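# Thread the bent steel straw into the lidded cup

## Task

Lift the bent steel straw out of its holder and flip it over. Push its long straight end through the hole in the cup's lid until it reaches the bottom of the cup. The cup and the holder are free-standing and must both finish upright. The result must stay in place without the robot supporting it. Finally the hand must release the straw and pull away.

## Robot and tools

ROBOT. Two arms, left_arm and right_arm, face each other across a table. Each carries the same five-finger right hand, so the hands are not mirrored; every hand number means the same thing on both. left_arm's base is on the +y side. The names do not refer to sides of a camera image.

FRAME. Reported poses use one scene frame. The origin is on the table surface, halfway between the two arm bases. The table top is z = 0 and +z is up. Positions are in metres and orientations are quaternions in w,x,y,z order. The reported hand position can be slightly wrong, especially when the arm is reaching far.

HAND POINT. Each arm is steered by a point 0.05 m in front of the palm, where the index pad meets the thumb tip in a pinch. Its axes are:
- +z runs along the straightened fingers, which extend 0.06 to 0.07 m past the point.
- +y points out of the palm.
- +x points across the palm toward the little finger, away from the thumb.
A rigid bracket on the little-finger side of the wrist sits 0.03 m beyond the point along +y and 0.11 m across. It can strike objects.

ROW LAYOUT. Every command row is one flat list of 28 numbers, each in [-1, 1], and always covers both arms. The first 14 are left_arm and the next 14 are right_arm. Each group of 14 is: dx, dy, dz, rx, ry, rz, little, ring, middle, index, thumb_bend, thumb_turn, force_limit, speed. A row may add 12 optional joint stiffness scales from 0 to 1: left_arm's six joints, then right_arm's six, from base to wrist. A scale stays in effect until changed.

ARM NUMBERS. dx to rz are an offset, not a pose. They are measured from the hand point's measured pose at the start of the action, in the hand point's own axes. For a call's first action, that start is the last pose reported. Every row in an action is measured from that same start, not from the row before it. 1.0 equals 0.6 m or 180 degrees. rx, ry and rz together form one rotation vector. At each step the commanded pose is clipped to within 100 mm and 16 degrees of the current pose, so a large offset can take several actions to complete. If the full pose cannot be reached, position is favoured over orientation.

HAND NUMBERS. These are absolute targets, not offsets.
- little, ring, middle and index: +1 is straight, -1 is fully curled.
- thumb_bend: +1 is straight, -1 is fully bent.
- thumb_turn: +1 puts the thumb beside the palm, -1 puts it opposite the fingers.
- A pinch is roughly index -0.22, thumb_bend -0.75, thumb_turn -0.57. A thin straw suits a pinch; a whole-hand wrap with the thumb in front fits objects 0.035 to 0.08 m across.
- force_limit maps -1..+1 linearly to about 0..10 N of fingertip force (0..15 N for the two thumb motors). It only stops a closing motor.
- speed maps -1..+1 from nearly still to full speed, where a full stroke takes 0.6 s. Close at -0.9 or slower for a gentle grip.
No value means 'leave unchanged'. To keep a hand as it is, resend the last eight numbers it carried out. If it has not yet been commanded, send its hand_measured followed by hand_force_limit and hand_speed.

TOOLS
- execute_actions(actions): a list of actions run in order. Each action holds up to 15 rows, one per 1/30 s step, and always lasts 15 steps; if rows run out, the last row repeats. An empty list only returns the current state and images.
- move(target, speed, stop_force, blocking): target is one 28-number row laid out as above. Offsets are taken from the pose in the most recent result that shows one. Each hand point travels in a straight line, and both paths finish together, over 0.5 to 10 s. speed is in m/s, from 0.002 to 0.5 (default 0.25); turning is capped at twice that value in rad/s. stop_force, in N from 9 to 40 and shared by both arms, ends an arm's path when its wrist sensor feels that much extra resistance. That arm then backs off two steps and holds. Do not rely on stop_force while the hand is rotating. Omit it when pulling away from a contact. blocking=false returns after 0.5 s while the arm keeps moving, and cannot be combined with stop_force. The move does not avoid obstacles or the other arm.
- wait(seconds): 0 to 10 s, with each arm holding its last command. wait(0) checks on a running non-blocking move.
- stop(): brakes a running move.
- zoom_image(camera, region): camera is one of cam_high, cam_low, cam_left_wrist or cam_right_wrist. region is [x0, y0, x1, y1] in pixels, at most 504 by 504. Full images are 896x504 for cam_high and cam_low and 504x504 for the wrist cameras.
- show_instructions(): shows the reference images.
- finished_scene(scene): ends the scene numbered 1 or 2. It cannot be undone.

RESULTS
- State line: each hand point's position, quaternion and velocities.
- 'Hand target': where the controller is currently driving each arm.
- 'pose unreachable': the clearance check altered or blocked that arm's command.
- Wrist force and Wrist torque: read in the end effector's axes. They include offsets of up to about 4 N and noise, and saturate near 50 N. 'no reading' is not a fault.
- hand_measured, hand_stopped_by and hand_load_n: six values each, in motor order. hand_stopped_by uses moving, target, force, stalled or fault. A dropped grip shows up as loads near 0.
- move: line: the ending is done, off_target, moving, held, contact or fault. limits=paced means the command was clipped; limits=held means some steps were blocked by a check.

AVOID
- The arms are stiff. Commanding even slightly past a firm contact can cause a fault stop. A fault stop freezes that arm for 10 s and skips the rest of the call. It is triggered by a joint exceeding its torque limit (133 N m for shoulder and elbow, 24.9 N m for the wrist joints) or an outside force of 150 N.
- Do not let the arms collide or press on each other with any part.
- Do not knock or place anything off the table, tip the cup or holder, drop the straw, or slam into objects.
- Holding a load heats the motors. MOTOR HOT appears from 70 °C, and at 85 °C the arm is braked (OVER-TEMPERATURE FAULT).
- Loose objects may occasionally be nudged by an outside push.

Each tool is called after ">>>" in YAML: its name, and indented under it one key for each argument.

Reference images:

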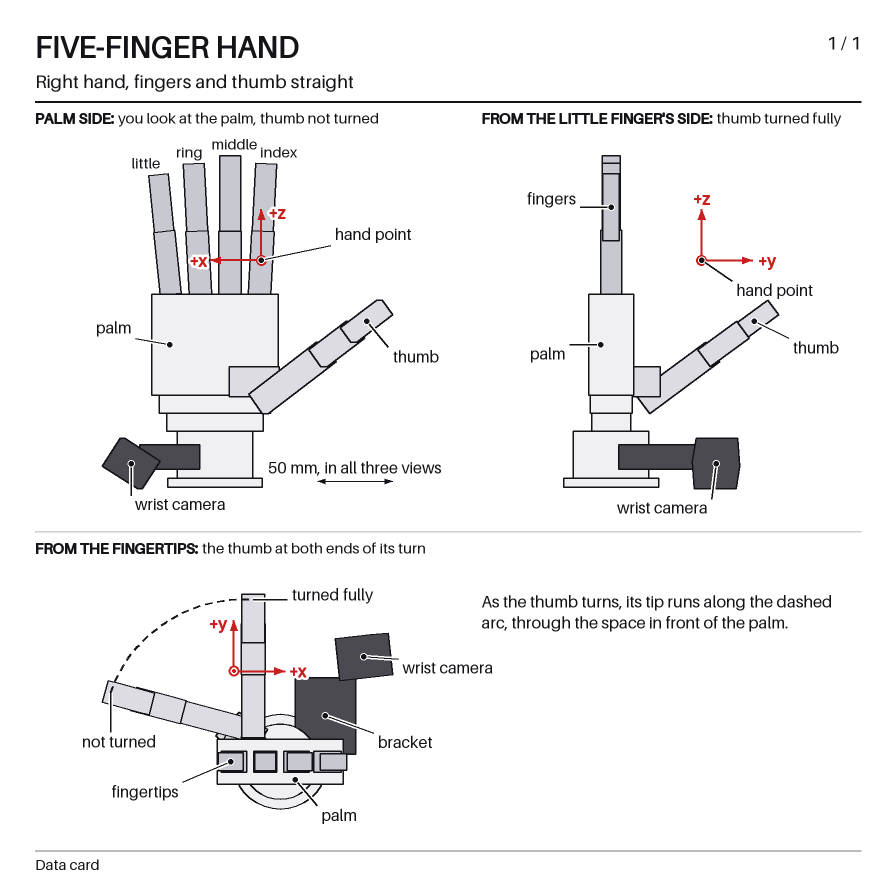

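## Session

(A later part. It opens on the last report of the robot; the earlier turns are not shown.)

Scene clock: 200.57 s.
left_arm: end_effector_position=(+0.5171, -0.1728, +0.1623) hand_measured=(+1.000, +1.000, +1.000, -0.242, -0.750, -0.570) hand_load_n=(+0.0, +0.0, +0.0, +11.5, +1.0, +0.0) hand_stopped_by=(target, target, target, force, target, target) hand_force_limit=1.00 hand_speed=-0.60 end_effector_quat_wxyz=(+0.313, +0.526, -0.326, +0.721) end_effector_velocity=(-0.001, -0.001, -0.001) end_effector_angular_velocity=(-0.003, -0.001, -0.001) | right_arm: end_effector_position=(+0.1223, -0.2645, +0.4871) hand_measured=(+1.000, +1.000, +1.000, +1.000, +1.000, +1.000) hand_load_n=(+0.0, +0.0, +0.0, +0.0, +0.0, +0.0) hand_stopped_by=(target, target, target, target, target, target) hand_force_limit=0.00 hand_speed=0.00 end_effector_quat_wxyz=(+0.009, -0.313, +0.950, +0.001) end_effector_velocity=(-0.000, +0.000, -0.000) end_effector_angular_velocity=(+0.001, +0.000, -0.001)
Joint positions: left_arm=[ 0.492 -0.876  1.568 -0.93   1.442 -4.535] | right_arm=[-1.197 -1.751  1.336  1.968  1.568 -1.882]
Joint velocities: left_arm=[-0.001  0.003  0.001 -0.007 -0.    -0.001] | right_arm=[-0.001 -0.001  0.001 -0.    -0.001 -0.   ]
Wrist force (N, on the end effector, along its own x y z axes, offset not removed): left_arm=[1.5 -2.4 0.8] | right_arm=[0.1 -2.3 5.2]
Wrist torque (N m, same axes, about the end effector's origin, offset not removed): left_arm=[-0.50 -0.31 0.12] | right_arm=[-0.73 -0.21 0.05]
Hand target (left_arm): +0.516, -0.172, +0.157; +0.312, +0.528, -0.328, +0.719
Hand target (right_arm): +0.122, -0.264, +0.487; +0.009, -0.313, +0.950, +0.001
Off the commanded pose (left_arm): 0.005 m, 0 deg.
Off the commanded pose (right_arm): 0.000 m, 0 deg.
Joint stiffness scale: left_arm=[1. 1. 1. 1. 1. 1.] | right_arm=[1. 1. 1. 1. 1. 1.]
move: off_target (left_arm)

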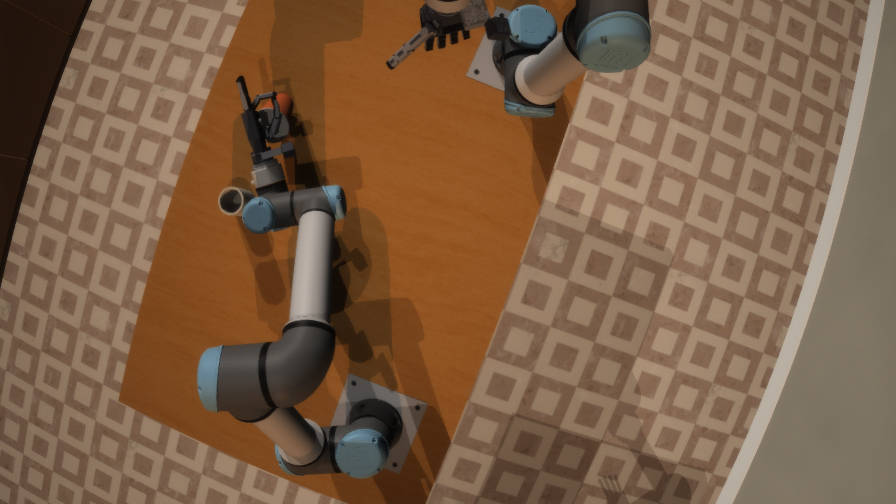

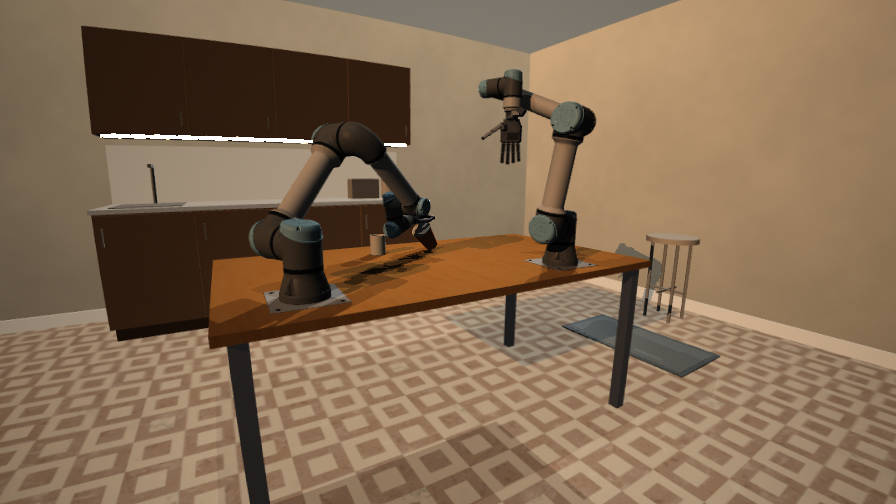

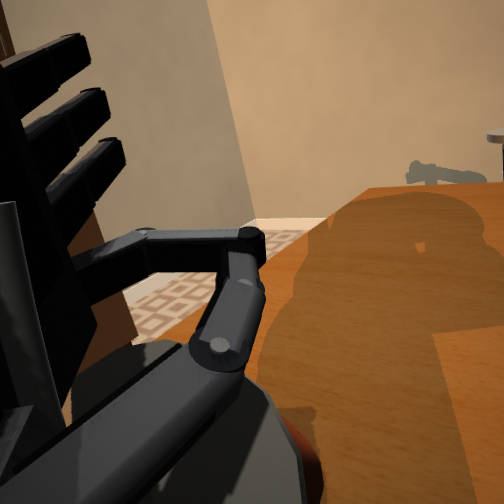

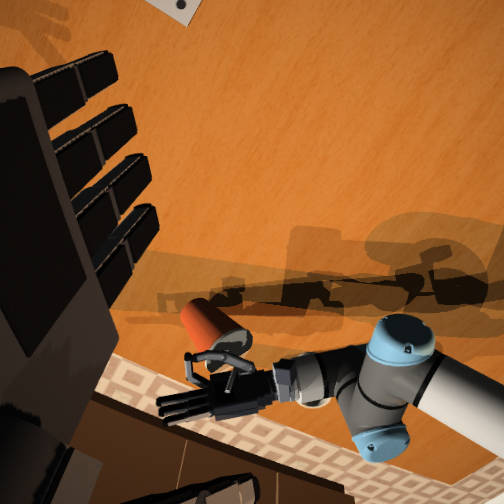

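>>> move:
  target: [0.01,0,0.09,0,0,0,1,1,1,-0.4,-0.75,-0.57,1,-0.6,0,0,0,0,0,0,1,1,1,1,1,1,0,0]
  speed: 0.02

>>> zoom_image:
  camera: "cam_low"
  region: [380,185,470,260]

>>> zoom_image:
  camera: "cam_right_wrist"
  region: [110,280,280,430]

Scene clock: 206.67 s.
left_arm: end_effector_position=(+0.5435, -0.2149, +0.1812) hand_measured=(+1.000, +1.000, +1.000, -0.242, -0.750, -0.570) hand_load_n=(+0.0, +0.0, +0.0, +11.5, +1.0, +0.0) hand_stopped_by=(target, target, target, force, target, target) hand_force_limit=1.00 hand_speed=-0.60 end_effector_quat_wxyz=(+0.313, +0.525, -0.327, +0.721) end_effector_velocity=(+0.001, -0.002, -0.001) end_effector_angular_velocity=(+0.004, +0.003, -0.001) | right_arm: end_effector_position=(+0.1223, -0.2645, +0.4871) hand_measured=(+1.000, +1.000, +1.000, +1.000, +1.000, +1.000) hand_load_n=(+0.0, +0.0, +0.0, +0.0, +0.0, +0.0) hand_stopped_by=(target, target, target, target, target, target) hand_force_limit=0.00 hand_speed=0.00 end_effector_quat_wxyz=(+0.009, -0.313, +0.950, +0.001) end_effector_velocity=(+0.000, -0.000, -0.000) end_effector_angular_velocity=(-0.001, -0.002, +0.000)
Joint positions: left_arm=[ 0.499 -0.806  1.375 -0.808  1.45  -4.536] | right_arm=[-1.197 -1.751  1.336  1.968  1.568 -1.882]
Joint velocities: left_arm=[ 0.001  0.004 -0.009  0.01   0.001 -0.001] | right_arm=[ 0.    -0.001 -0.    -0.001  0.002  0.   ]
Wrist force (N, on the end effector, along its own x y z axes, offset not removed): left_arm=[-0.5 -0.9 1.0] | right_arm=[1.9 1.8 -4.1]
Wrist torque (N m, same axes, about the end effector's origin, offset not removed): left_arm=[-0.19 0.08 0.00] | right_arm=[0.61 -0.33 0.28]
Hand target (left_arm): +0.545, -0.215, +0.181; +0.313, +0.526, -0.326, +0.721
Hand target (right_arm): +0.122, -0.264, +0.487; +0.009, -0.313, +0.950, +0.001
Off the commanded pose (left_arm): 0.002 m, 0 deg.
Off the commanded pose (right_arm): 0.000 m, 0 deg.
Joint stiffness scale: left_arm=[1. 1. 1. 1. 1. 1.] | right_arm=[1. 1. 1. 1. 1. 1.]
move: done

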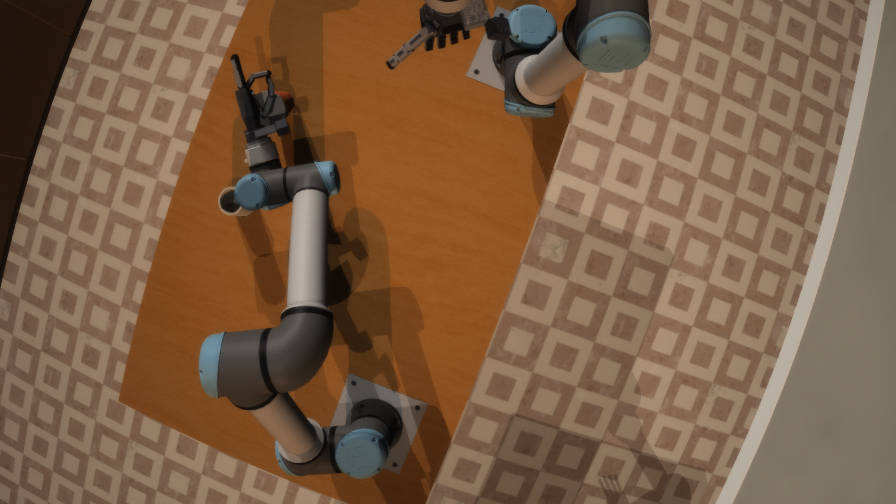

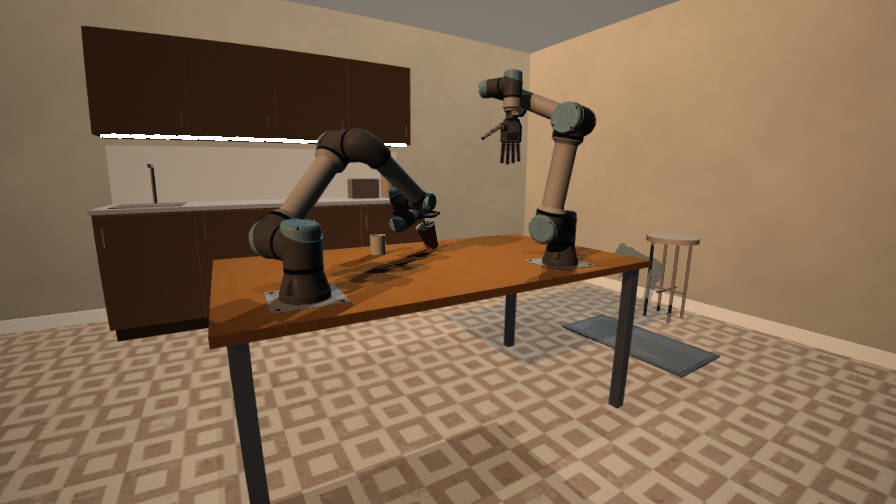

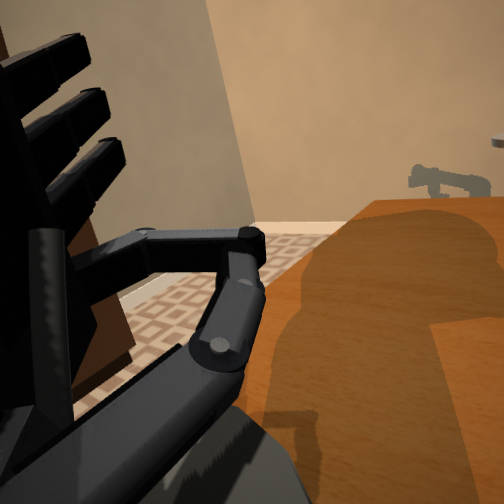

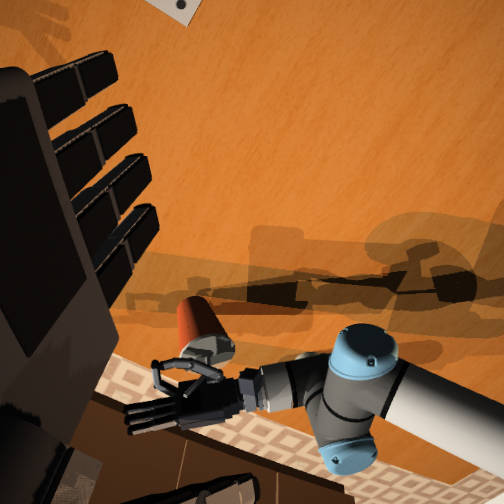

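Region (380, 185, 470, 260) of cam_low's 896x504 image, scaled by 5.600, with more detail than that image has.

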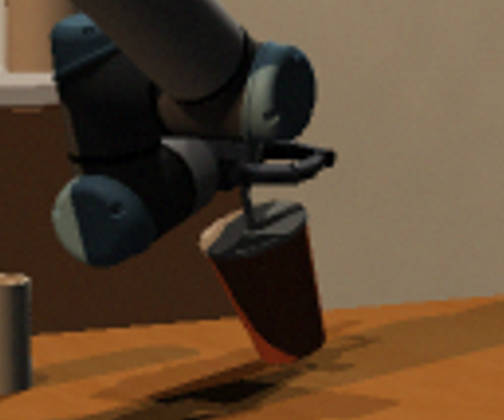

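Region (110, 280, 280, 430) of cam_right_wrist's 504x504 image, scaled by 2.965, with more detail than that image has; it fills the top 445 rows of this view, and the rest is white.

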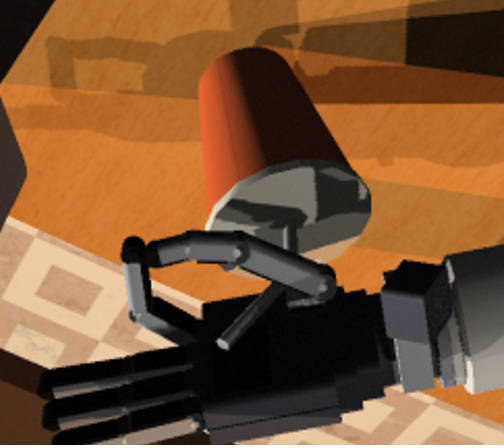

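Continue, adding +y (palm pushes).

>>> move:
  target: [-0.008,0.035,0.055,0,0,0,1,1,1,-0.4,-0.75,-0.57,1,-0.6,0,0,0,0,0,0,1,1,1,1,1,1,0,0]
  speed: 0.02

>>> zoom_image:
  camera: "cam_low"
  region: [380,185,470,260]

>>> zoom_image:
  camera: "cam_right_wrist"
  region: [110,280,280,430]

Scene clock: 212.20 s.
left_arm: end_effector_position=(+0.5467, -0.2520, +0.1819) hand_measured=(+1.000, +1.000, +1.000, -0.242, -0.750, -0.570) hand_load_n=(+0.0, +0.0, +0.0, +11.5, +1.0, +0.0) hand_stopped_by=(target, target, target, force, target, target) hand_force_limit=1.00 hand_speed=-0.60 end_effector_quat_wxyz=(+0.313, +0.526, -0.326, +0.721) end_effector_velocity=(+0.001, -0.001, -0.001) end_effector_angular_velocity=(+0.003, +0.002, +0.002) | right_arm: end_effector_position=(+0.1223, -0.2645, +0.4871) hand_measured=(+1.000, +1.000, +1.000, +1.000, +1.000, +1.000) hand_load_n=(+0.0, +0.0, +0.0, +0.0, +0.0, +0.0) hand_stopped_by=(target, target, target, target, target, target) hand_force_limit=0.00 hand_speed=0.00 end_effector_quat_wxyz=(+0.009, -0.313, +0.950, +0.001) end_effector_velocity=(+0.000, -0.000, +0.000) end_effector_angular_velocity=(-0.001, +0.001, -0.001)
Joint positions: left_arm=[ 0.478 -0.741  1.249 -0.747  1.428 -4.532] | right_arm=[-1.197 -1.751  1.336  1.968  1.568 -1.882]
Joint velocities: left_arm=[ 0.     0.004 -0.009  0.008 -0.002 -0.   ] | right_arm=[-0.001  0.001 -0.     0.001  0.    -0.   ]
Wrist force (N, on the end effector, along its own x y z axes, offset not removed): left_arm=[0.7 -3.0 -1.2] | right_arm=[1.9 -0.1 -0.6]
Wrist torque (N m, same axes, about the end effector's origin, offset not removed): left_arm=[-0.33 -0.13 -0.04] | right_arm=[0.21 -0.49 -0.17]
Hand target (left_arm): +0.546, -0.254, +0.181; +0.313, +0.525, -0.327, +0.721
Hand target (right_arm): +0.122, -0.264, +0.487; +0.009, -0.313, +0.950, +0.001
Off the commanded pose (left_arm): 0.002 m, 0 deg.
Off the commanded pose (right_arm): 0.000 m, 0 deg.
Joint stiffness scale: left_arm=[1. 1. 1. 1. 1. 1.] | right_arm=[1. 1. 1. 1. 1. 1.]
move: done

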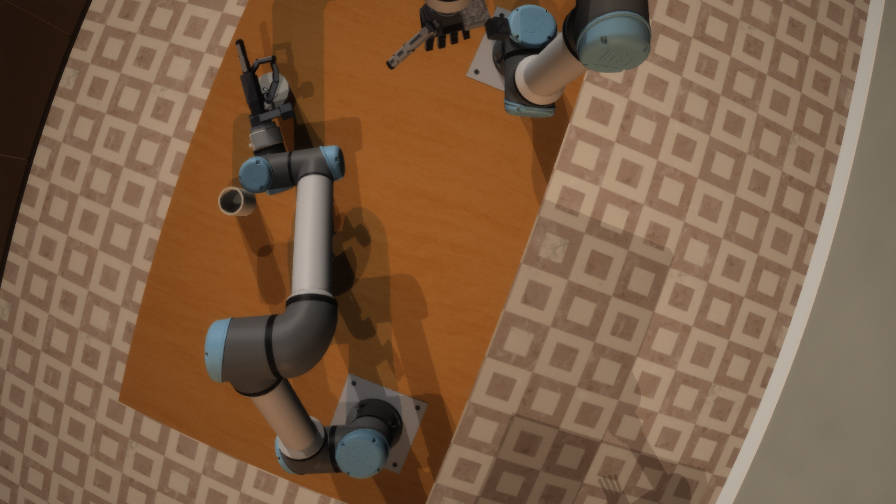

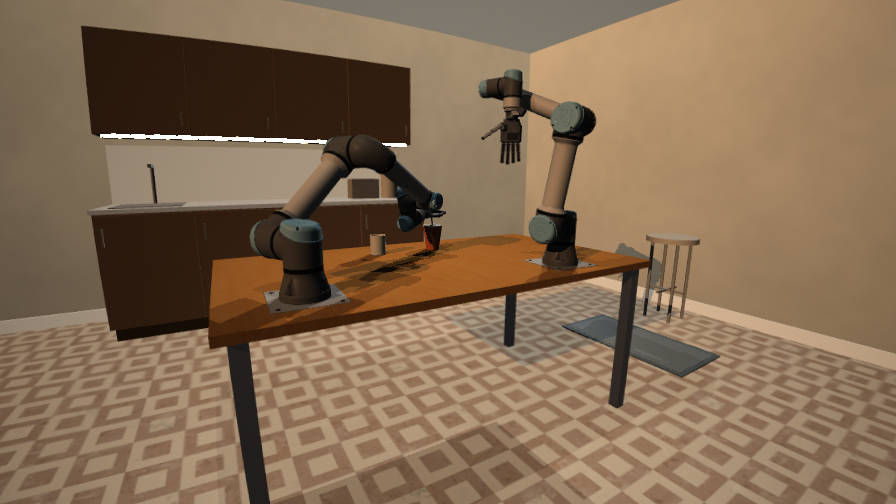

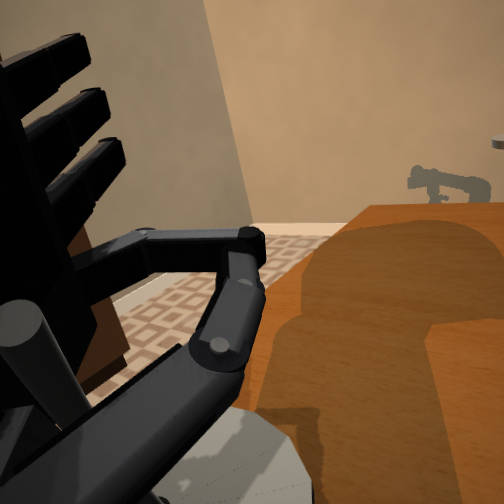

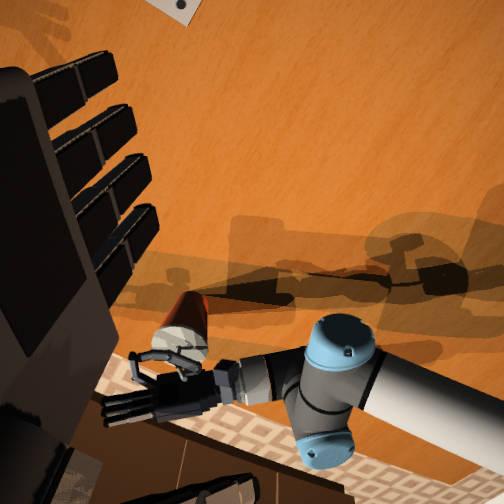

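Region (380, 185, 470, 260) of cam_low's 896x504 image, scaled by 5.600, with more detail than that image has.

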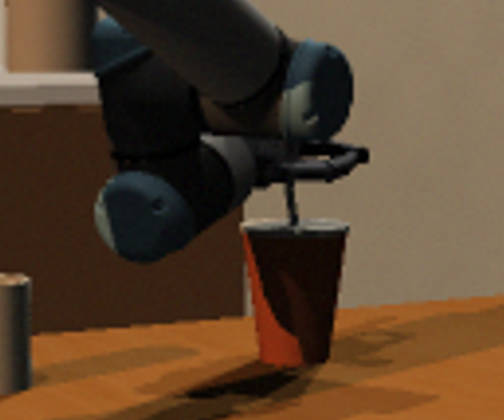

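Region (110, 280, 280, 430) of cam_right_wrist's 504x504 image, scaled by 2.965, with more detail than that image has; it fills the top 445 rows of this view, and the rest is white.

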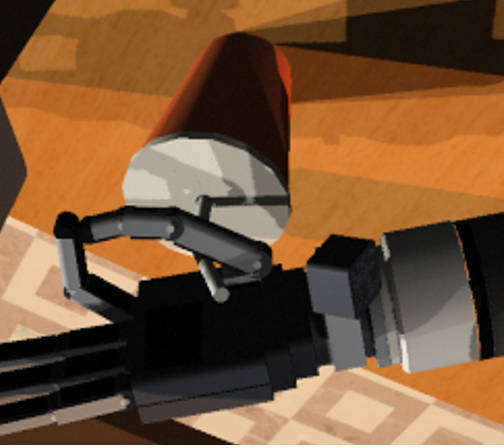

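>>> move:
  target: [0,0,0,0,0,0,1,1,1,1,0.3,-0.57,1,0,0,0,0,0,0,0,1,1,1,1,1,1,0,0]

>>> move:
  target: [0.02,-0.02,-0.1,0,0,0,1,1,1,1,0.3,-0.57,1,0,0,0,0,0,0,0,1,1,1,1,1,1,0,0]
  speed: 0.03

>>> zoom_image:
  camera: "cam_low"
  region: [380,185,470,260]

Scene clock: 218.93 s.
left_arm: end_effector_position=(+0.5469, -0.2523, +0.1820) hand_measured=(+1.000, +1.000, +1.000, +1.000, +0.300, -0.570) hand_load_n=(+0.0, +0.0, +0.0, +0.0, +0.0, +0.0) hand_stopped_by=(target, target, target, target, target, target) hand_force_limit=1.00 hand_speed=0.00 end_effector_quat_wxyz=(+0.313, +0.526, -0.326, +0.721) end_effector_velocity=(-0.000, -0.000, +0.001) end_effector_angular_velocity=(-0.001, -0.001, -0.001) | right_arm: end_effector_position=(+0.1223, -0.2645, +0.4871) hand_measured=(+1.000, +1.000, +1.000, +1.000, +1.000, +1.000) hand_load_n=(+0.0, +0.0, +0.0, +0.0, +0.0, +0.0) hand_stopped_by=(target, target, target, target, target, target) hand_force_limit=0.00 hand_speed=0.00 end_effector_quat_wxyz=(+0.009, -0.313, +0.950, +0.001) end_effector_velocity=(+0.000, -0.000, -0.000) end_effector_angular_velocity=(-0.001, -0.000, -0.001)
Joint positions: left_arm=[ 0.478 -0.74   1.248 -0.747  1.428 -4.532] | right_arm=[-1.197 -1.751  1.336  1.968  1.568 -1.882]
Joint velocities: left_arm=[-0.    -0.    -0.001 -0.     0.001  0.   ] | right_arm=[ 0.     0.     0.    -0.001  0.001  0.001]
Wrist force (N, on the end effector, along its own x y z axes, offset not removed): left_arm=[-0.1 0.5 -0.2] | right_arm=[1.5 0.1 2.1]
Wrist torque (N m, same axes, about the end effector's origin, offset not removed): left_arm=[0.04 -0.05 0.06] | right_arm=[-0.06 -0.29 0.22]
Hand target (left_arm): +0.547, -0.252, +0.182; +0.313, +0.526, -0.326, +0.721
Hand target (right_arm): +0.122, -0.264, +0.487; +0.009, -0.313, +0.950, +0.001
Off the commanded pose (left_arm): 0.000 m, 0 deg.
Off the commanded pose (right_arm): 0.000 m, 0 deg.
Joint stiffness scale: left_arm=[1. 1. 1. 1. 1. 1.] | right_arm=[1. 1. 1. 1. 1. 1.]
move: done

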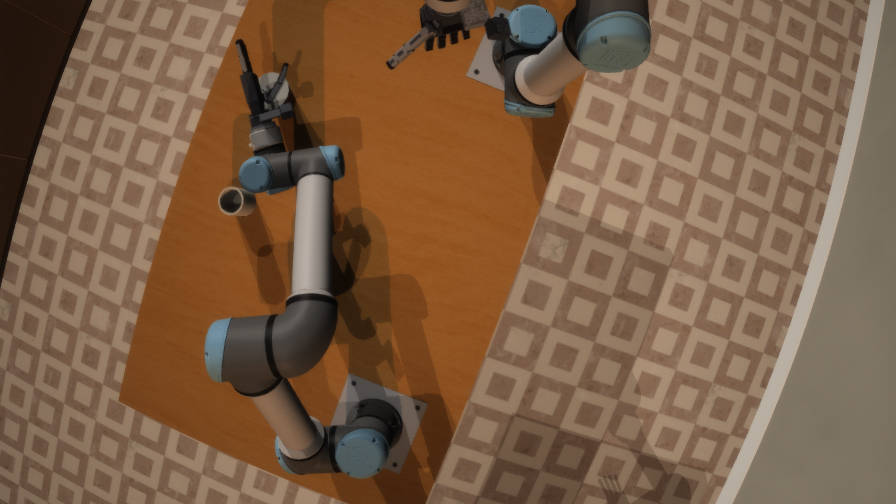

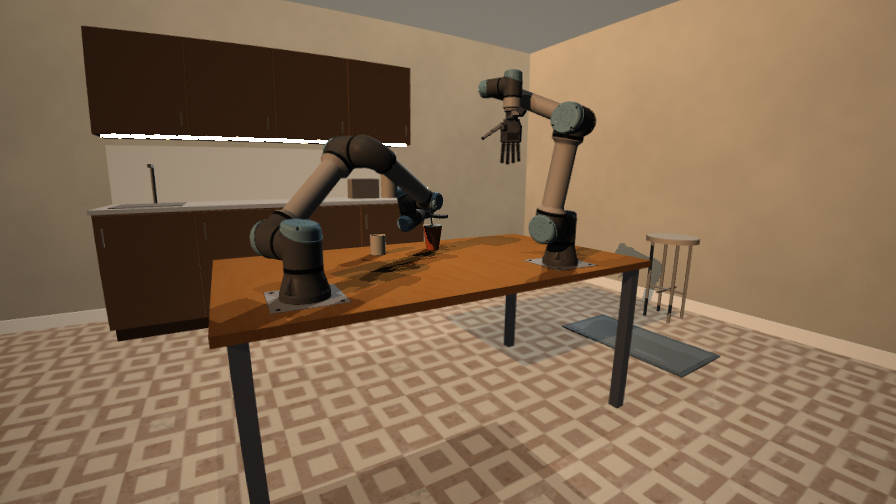

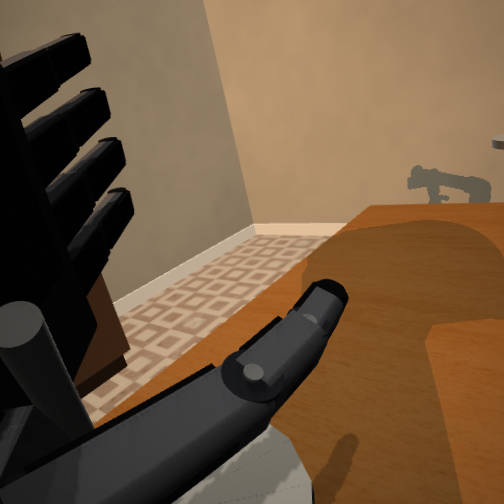

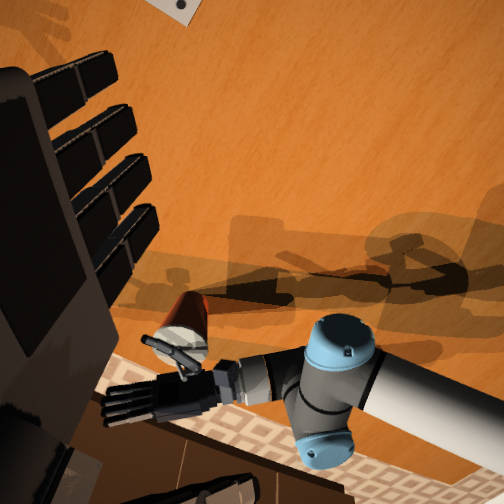

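Scene clock: 221.43 s.
left_arm: end_effector_position=(+0.5199, -0.1981, +0.1807) hand_measured=(+1.000, +1.000, +1.000, +1.000, +0.300, -0.570) hand_load_n=(+0.0, +0.0, +0.0, +0.0, +0.0, +0.0) hand_stopped_by=(target, target, target, target, target, target) hand_force_limit=1.00 hand_speed=0.00 end_effector_quat_wxyz=(+0.313, +0.526, -0.326, +0.721) end_effector_velocity=(+0.001, +0.003, -0.001) end_effector_angular_velocity=(-0.001, -0.000, +0.003) | right_arm: end_effector_position=(+0.1223, -0.2645, +0.4871) hand_measured=(+1.000, +1.000, +1.000, +1.000, +1.000, +1.000) hand_load_n=(+0.0, +0.0, +0.0, +0.0, +0.0, +0.0) hand_stopped_by=(target, target, target, target, target, target) hand_force_limit=0.00 hand_speed=0.00 end_effector_quat_wxyz=(+0.009, -0.313, +0.950, +0.001) end_effector_velocity=(+0.000, +0.000, -0.001) end_effector_angular_velocity=(-0.001, +0.001, +0.000)
Joint positions: left_arm=[ 0.478 -0.861  1.481 -0.859  1.429 -4.532] | right_arm=[-1.197 -1.751  1.336  1.968  1.568 -1.882]
Joint velocities: left_arm=[ 0.002 -0.003  0.009 -0.007 -0.001 -0.   ] | right_arm=[ 0.     0.001  0.002 -0.001  0.001 -0.   ]
Wrist force (N, on the end effector, along its own x y z axes, offset not removed): left_arm=[2.7 -1.2 -0.6] | right_arm=[0.4 -0.6 0.2]
Wrist torque (N m, same axes, about the end effector's origin, offset not removed): left_arm=[-0.10 -0.46 0.17] | right_arm=[-0.03 -0.05 -0.06]
Hand target (left_arm): +0.520, -0.196, +0.181; +0.313, +0.526, -0.326, +0.721
Hand target (right_arm): +0.122, -0.264, +0.487; +0.009, -0.313, +0.950, +0.001
Off the commanded pose (left_arm): 0.002 m, 0 deg.
Off the commanded pose (right_arm): 0.000 m, 0 deg.
Joint stiffness scale: left_arm=[1. 1. 1. 1. 1. 1.] | right_arm=[1. 1. 1. 1. 1. 1.]
move: done

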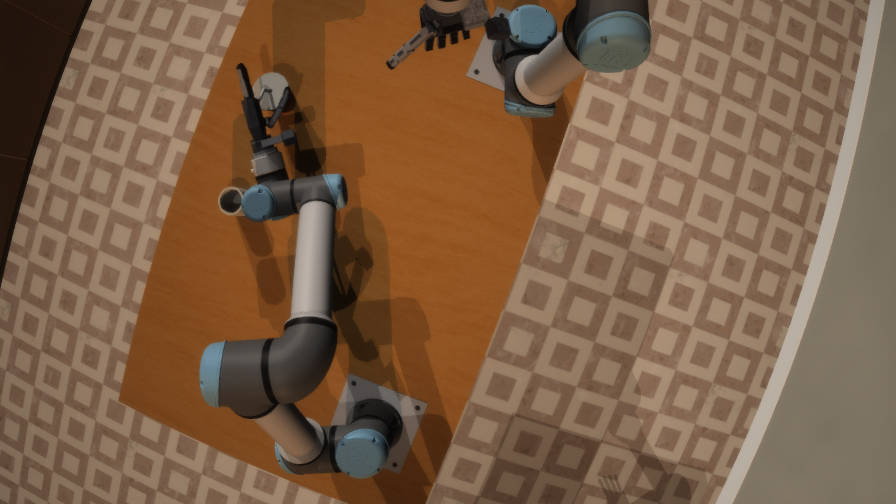

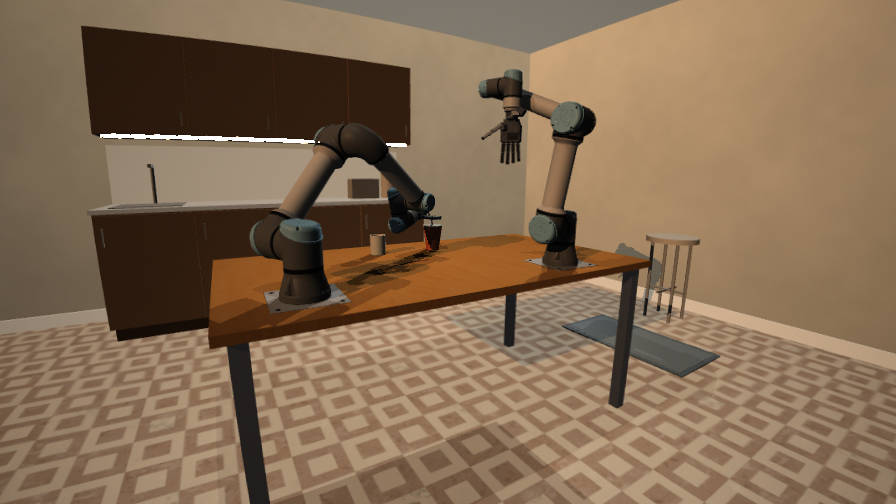

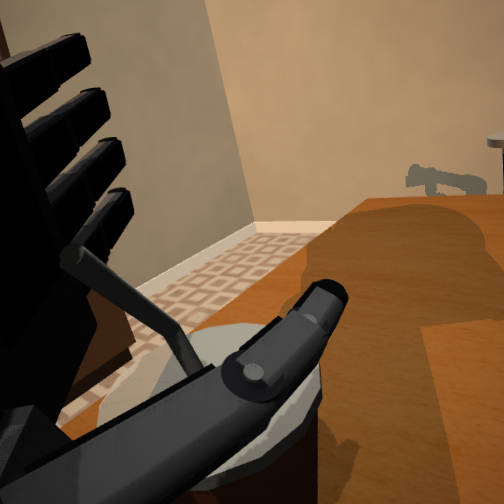

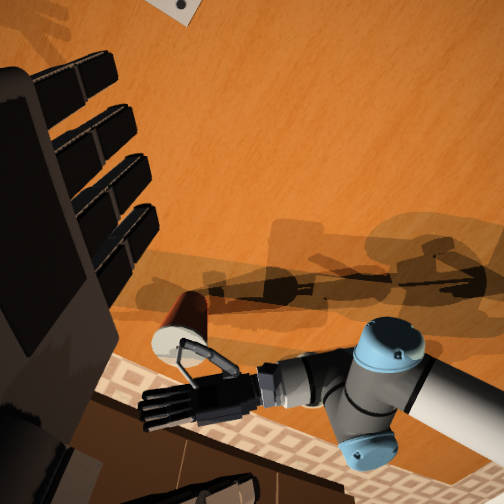

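Region (380, 185, 470, 260) of cam_low's 896x504 image, scaled by 5.600, with more detail than that image has.

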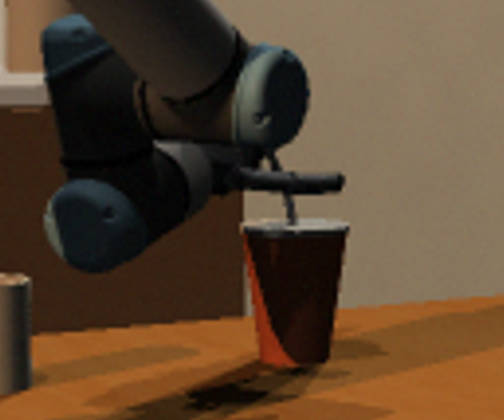

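It dropped. Lift clear.

>>> move:
  target: [0.2,-0.04,0.02,0,0,0,1,1,1,1,0.3,-0.57,1,0,0,0,0,0,0,0,1,1,1,1,1,1,0,0]
  speed: 0.08

>>> zoom_image:
  camera: "cam_low"
  region: [360,185,470,260]

Scene clock: 225.73 s.
left_arm: end_effector_position=(+0.5142, -0.1809, +0.2975) hand_measured=(+1.000, +1.000, +1.000, +1.000, +0.300, -0.570) hand_load_n=(+0.0, +0.0, +0.0, +0.0, +0.0, +0.0) hand_stopped_by=(target, target, target, target, target, target) hand_force_limit=1.00 hand_speed=0.00 end_effector_quat_wxyz=(+0.312, +0.527, -0.328, +0.719) end_effector_velocity=(-0.001, +0.001, -0.006) end_effector_angular_velocity=(+0.019, +0.009, -0.000) | right_arm: end_effector_position=(+0.1223, -0.2645, +0.4871) hand_measured=(+1.000, +1.000, +1.000, +1.000, +1.000, +1.000) hand_load_n=(+0.0, +0.0, +0.0, +0.0, +0.0, +0.0) hand_stopped_by=(target, target, target, target, target, target) hand_force_limit=0.00 hand_speed=0.00 end_effector_quat_wxyz=(+0.009, -0.313, +0.950, +0.001) end_effector_velocity=(-0.000, -0.000, -0.000) end_effector_angular_velocity=(-0.001, +0.001, +0.000)
Joint positions: left_arm=[ 0.482 -1.033  1.432 -0.634  1.434 -4.532] | right_arm=[-1.197 -1.751  1.336  1.968  1.568 -1.882]
Joint velocities: left_arm=[0.    0.    0.    0.021 0.001 0.   ] | right_arm=[-0.     0.     0.001  0.001  0.    -0.001]
Wrist force (N, on the end effector, along its own x y z axes, offset not removed): left_arm=[-0.4 2.0 -0.2] | right_arm=[0.3 -0.4 -3.9]
Wrist torque (N m, same axes, about the end effector's origin, offset not removed): left_arm=[0.33 0.10 0.26] | right_arm=[0.26 -0.01 -0.03]
Hand target (left_arm): +0.515, -0.181, +0.302; +0.313, +0.526, -0.326, +0.721
Hand target (right_arm): +0.122, -0.264, +0.487; +0.009, -0.313, +0.950, +0.001
Off the commanded pose (left_arm): 0.005 m, 0 deg.
Off the commanded pose (right_arm): 0.000 m, 0 deg.
Joint stiffness scale: left_arm=[1. 1. 1. 1. 1. 1.] | right_arm=[1. 1. 1. 1. 1. 1.]
move: off_target (left_arm)

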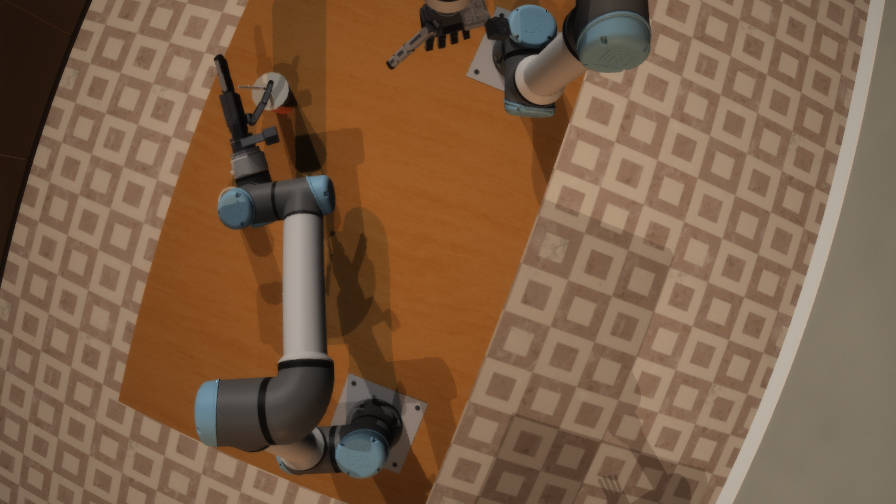

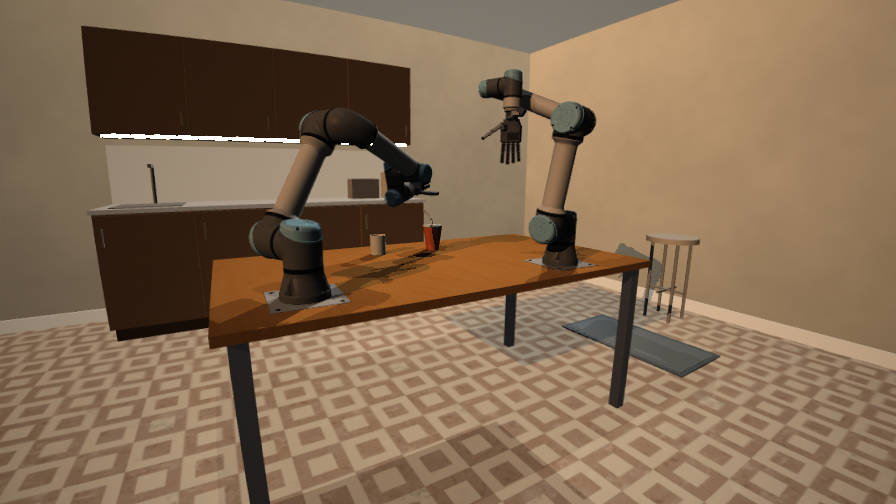

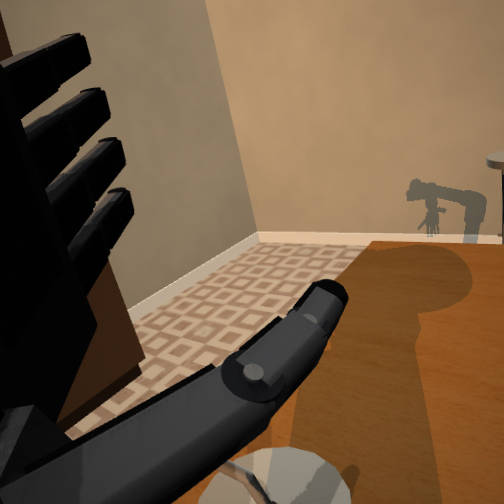

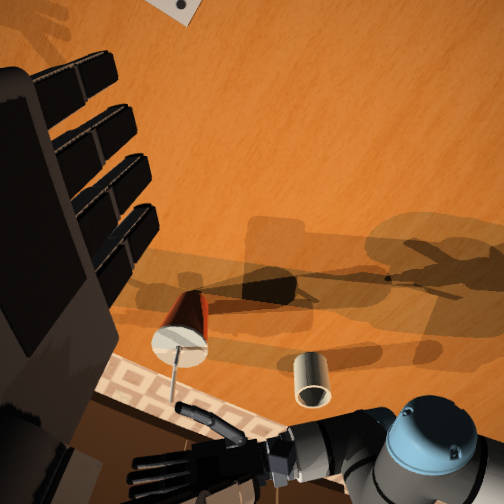

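Region (360, 185, 470, 260) of cam_low's 896x504 image, scaled by 4.582, with more detail than that image has; it fills the top 344 rows of this view, and the rest is white.

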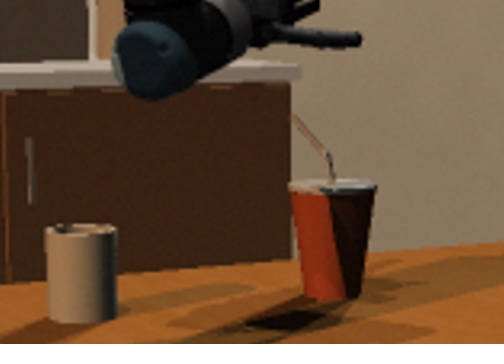

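>>> finished_scene:
  scene: 1

The scene is finished: the task was done.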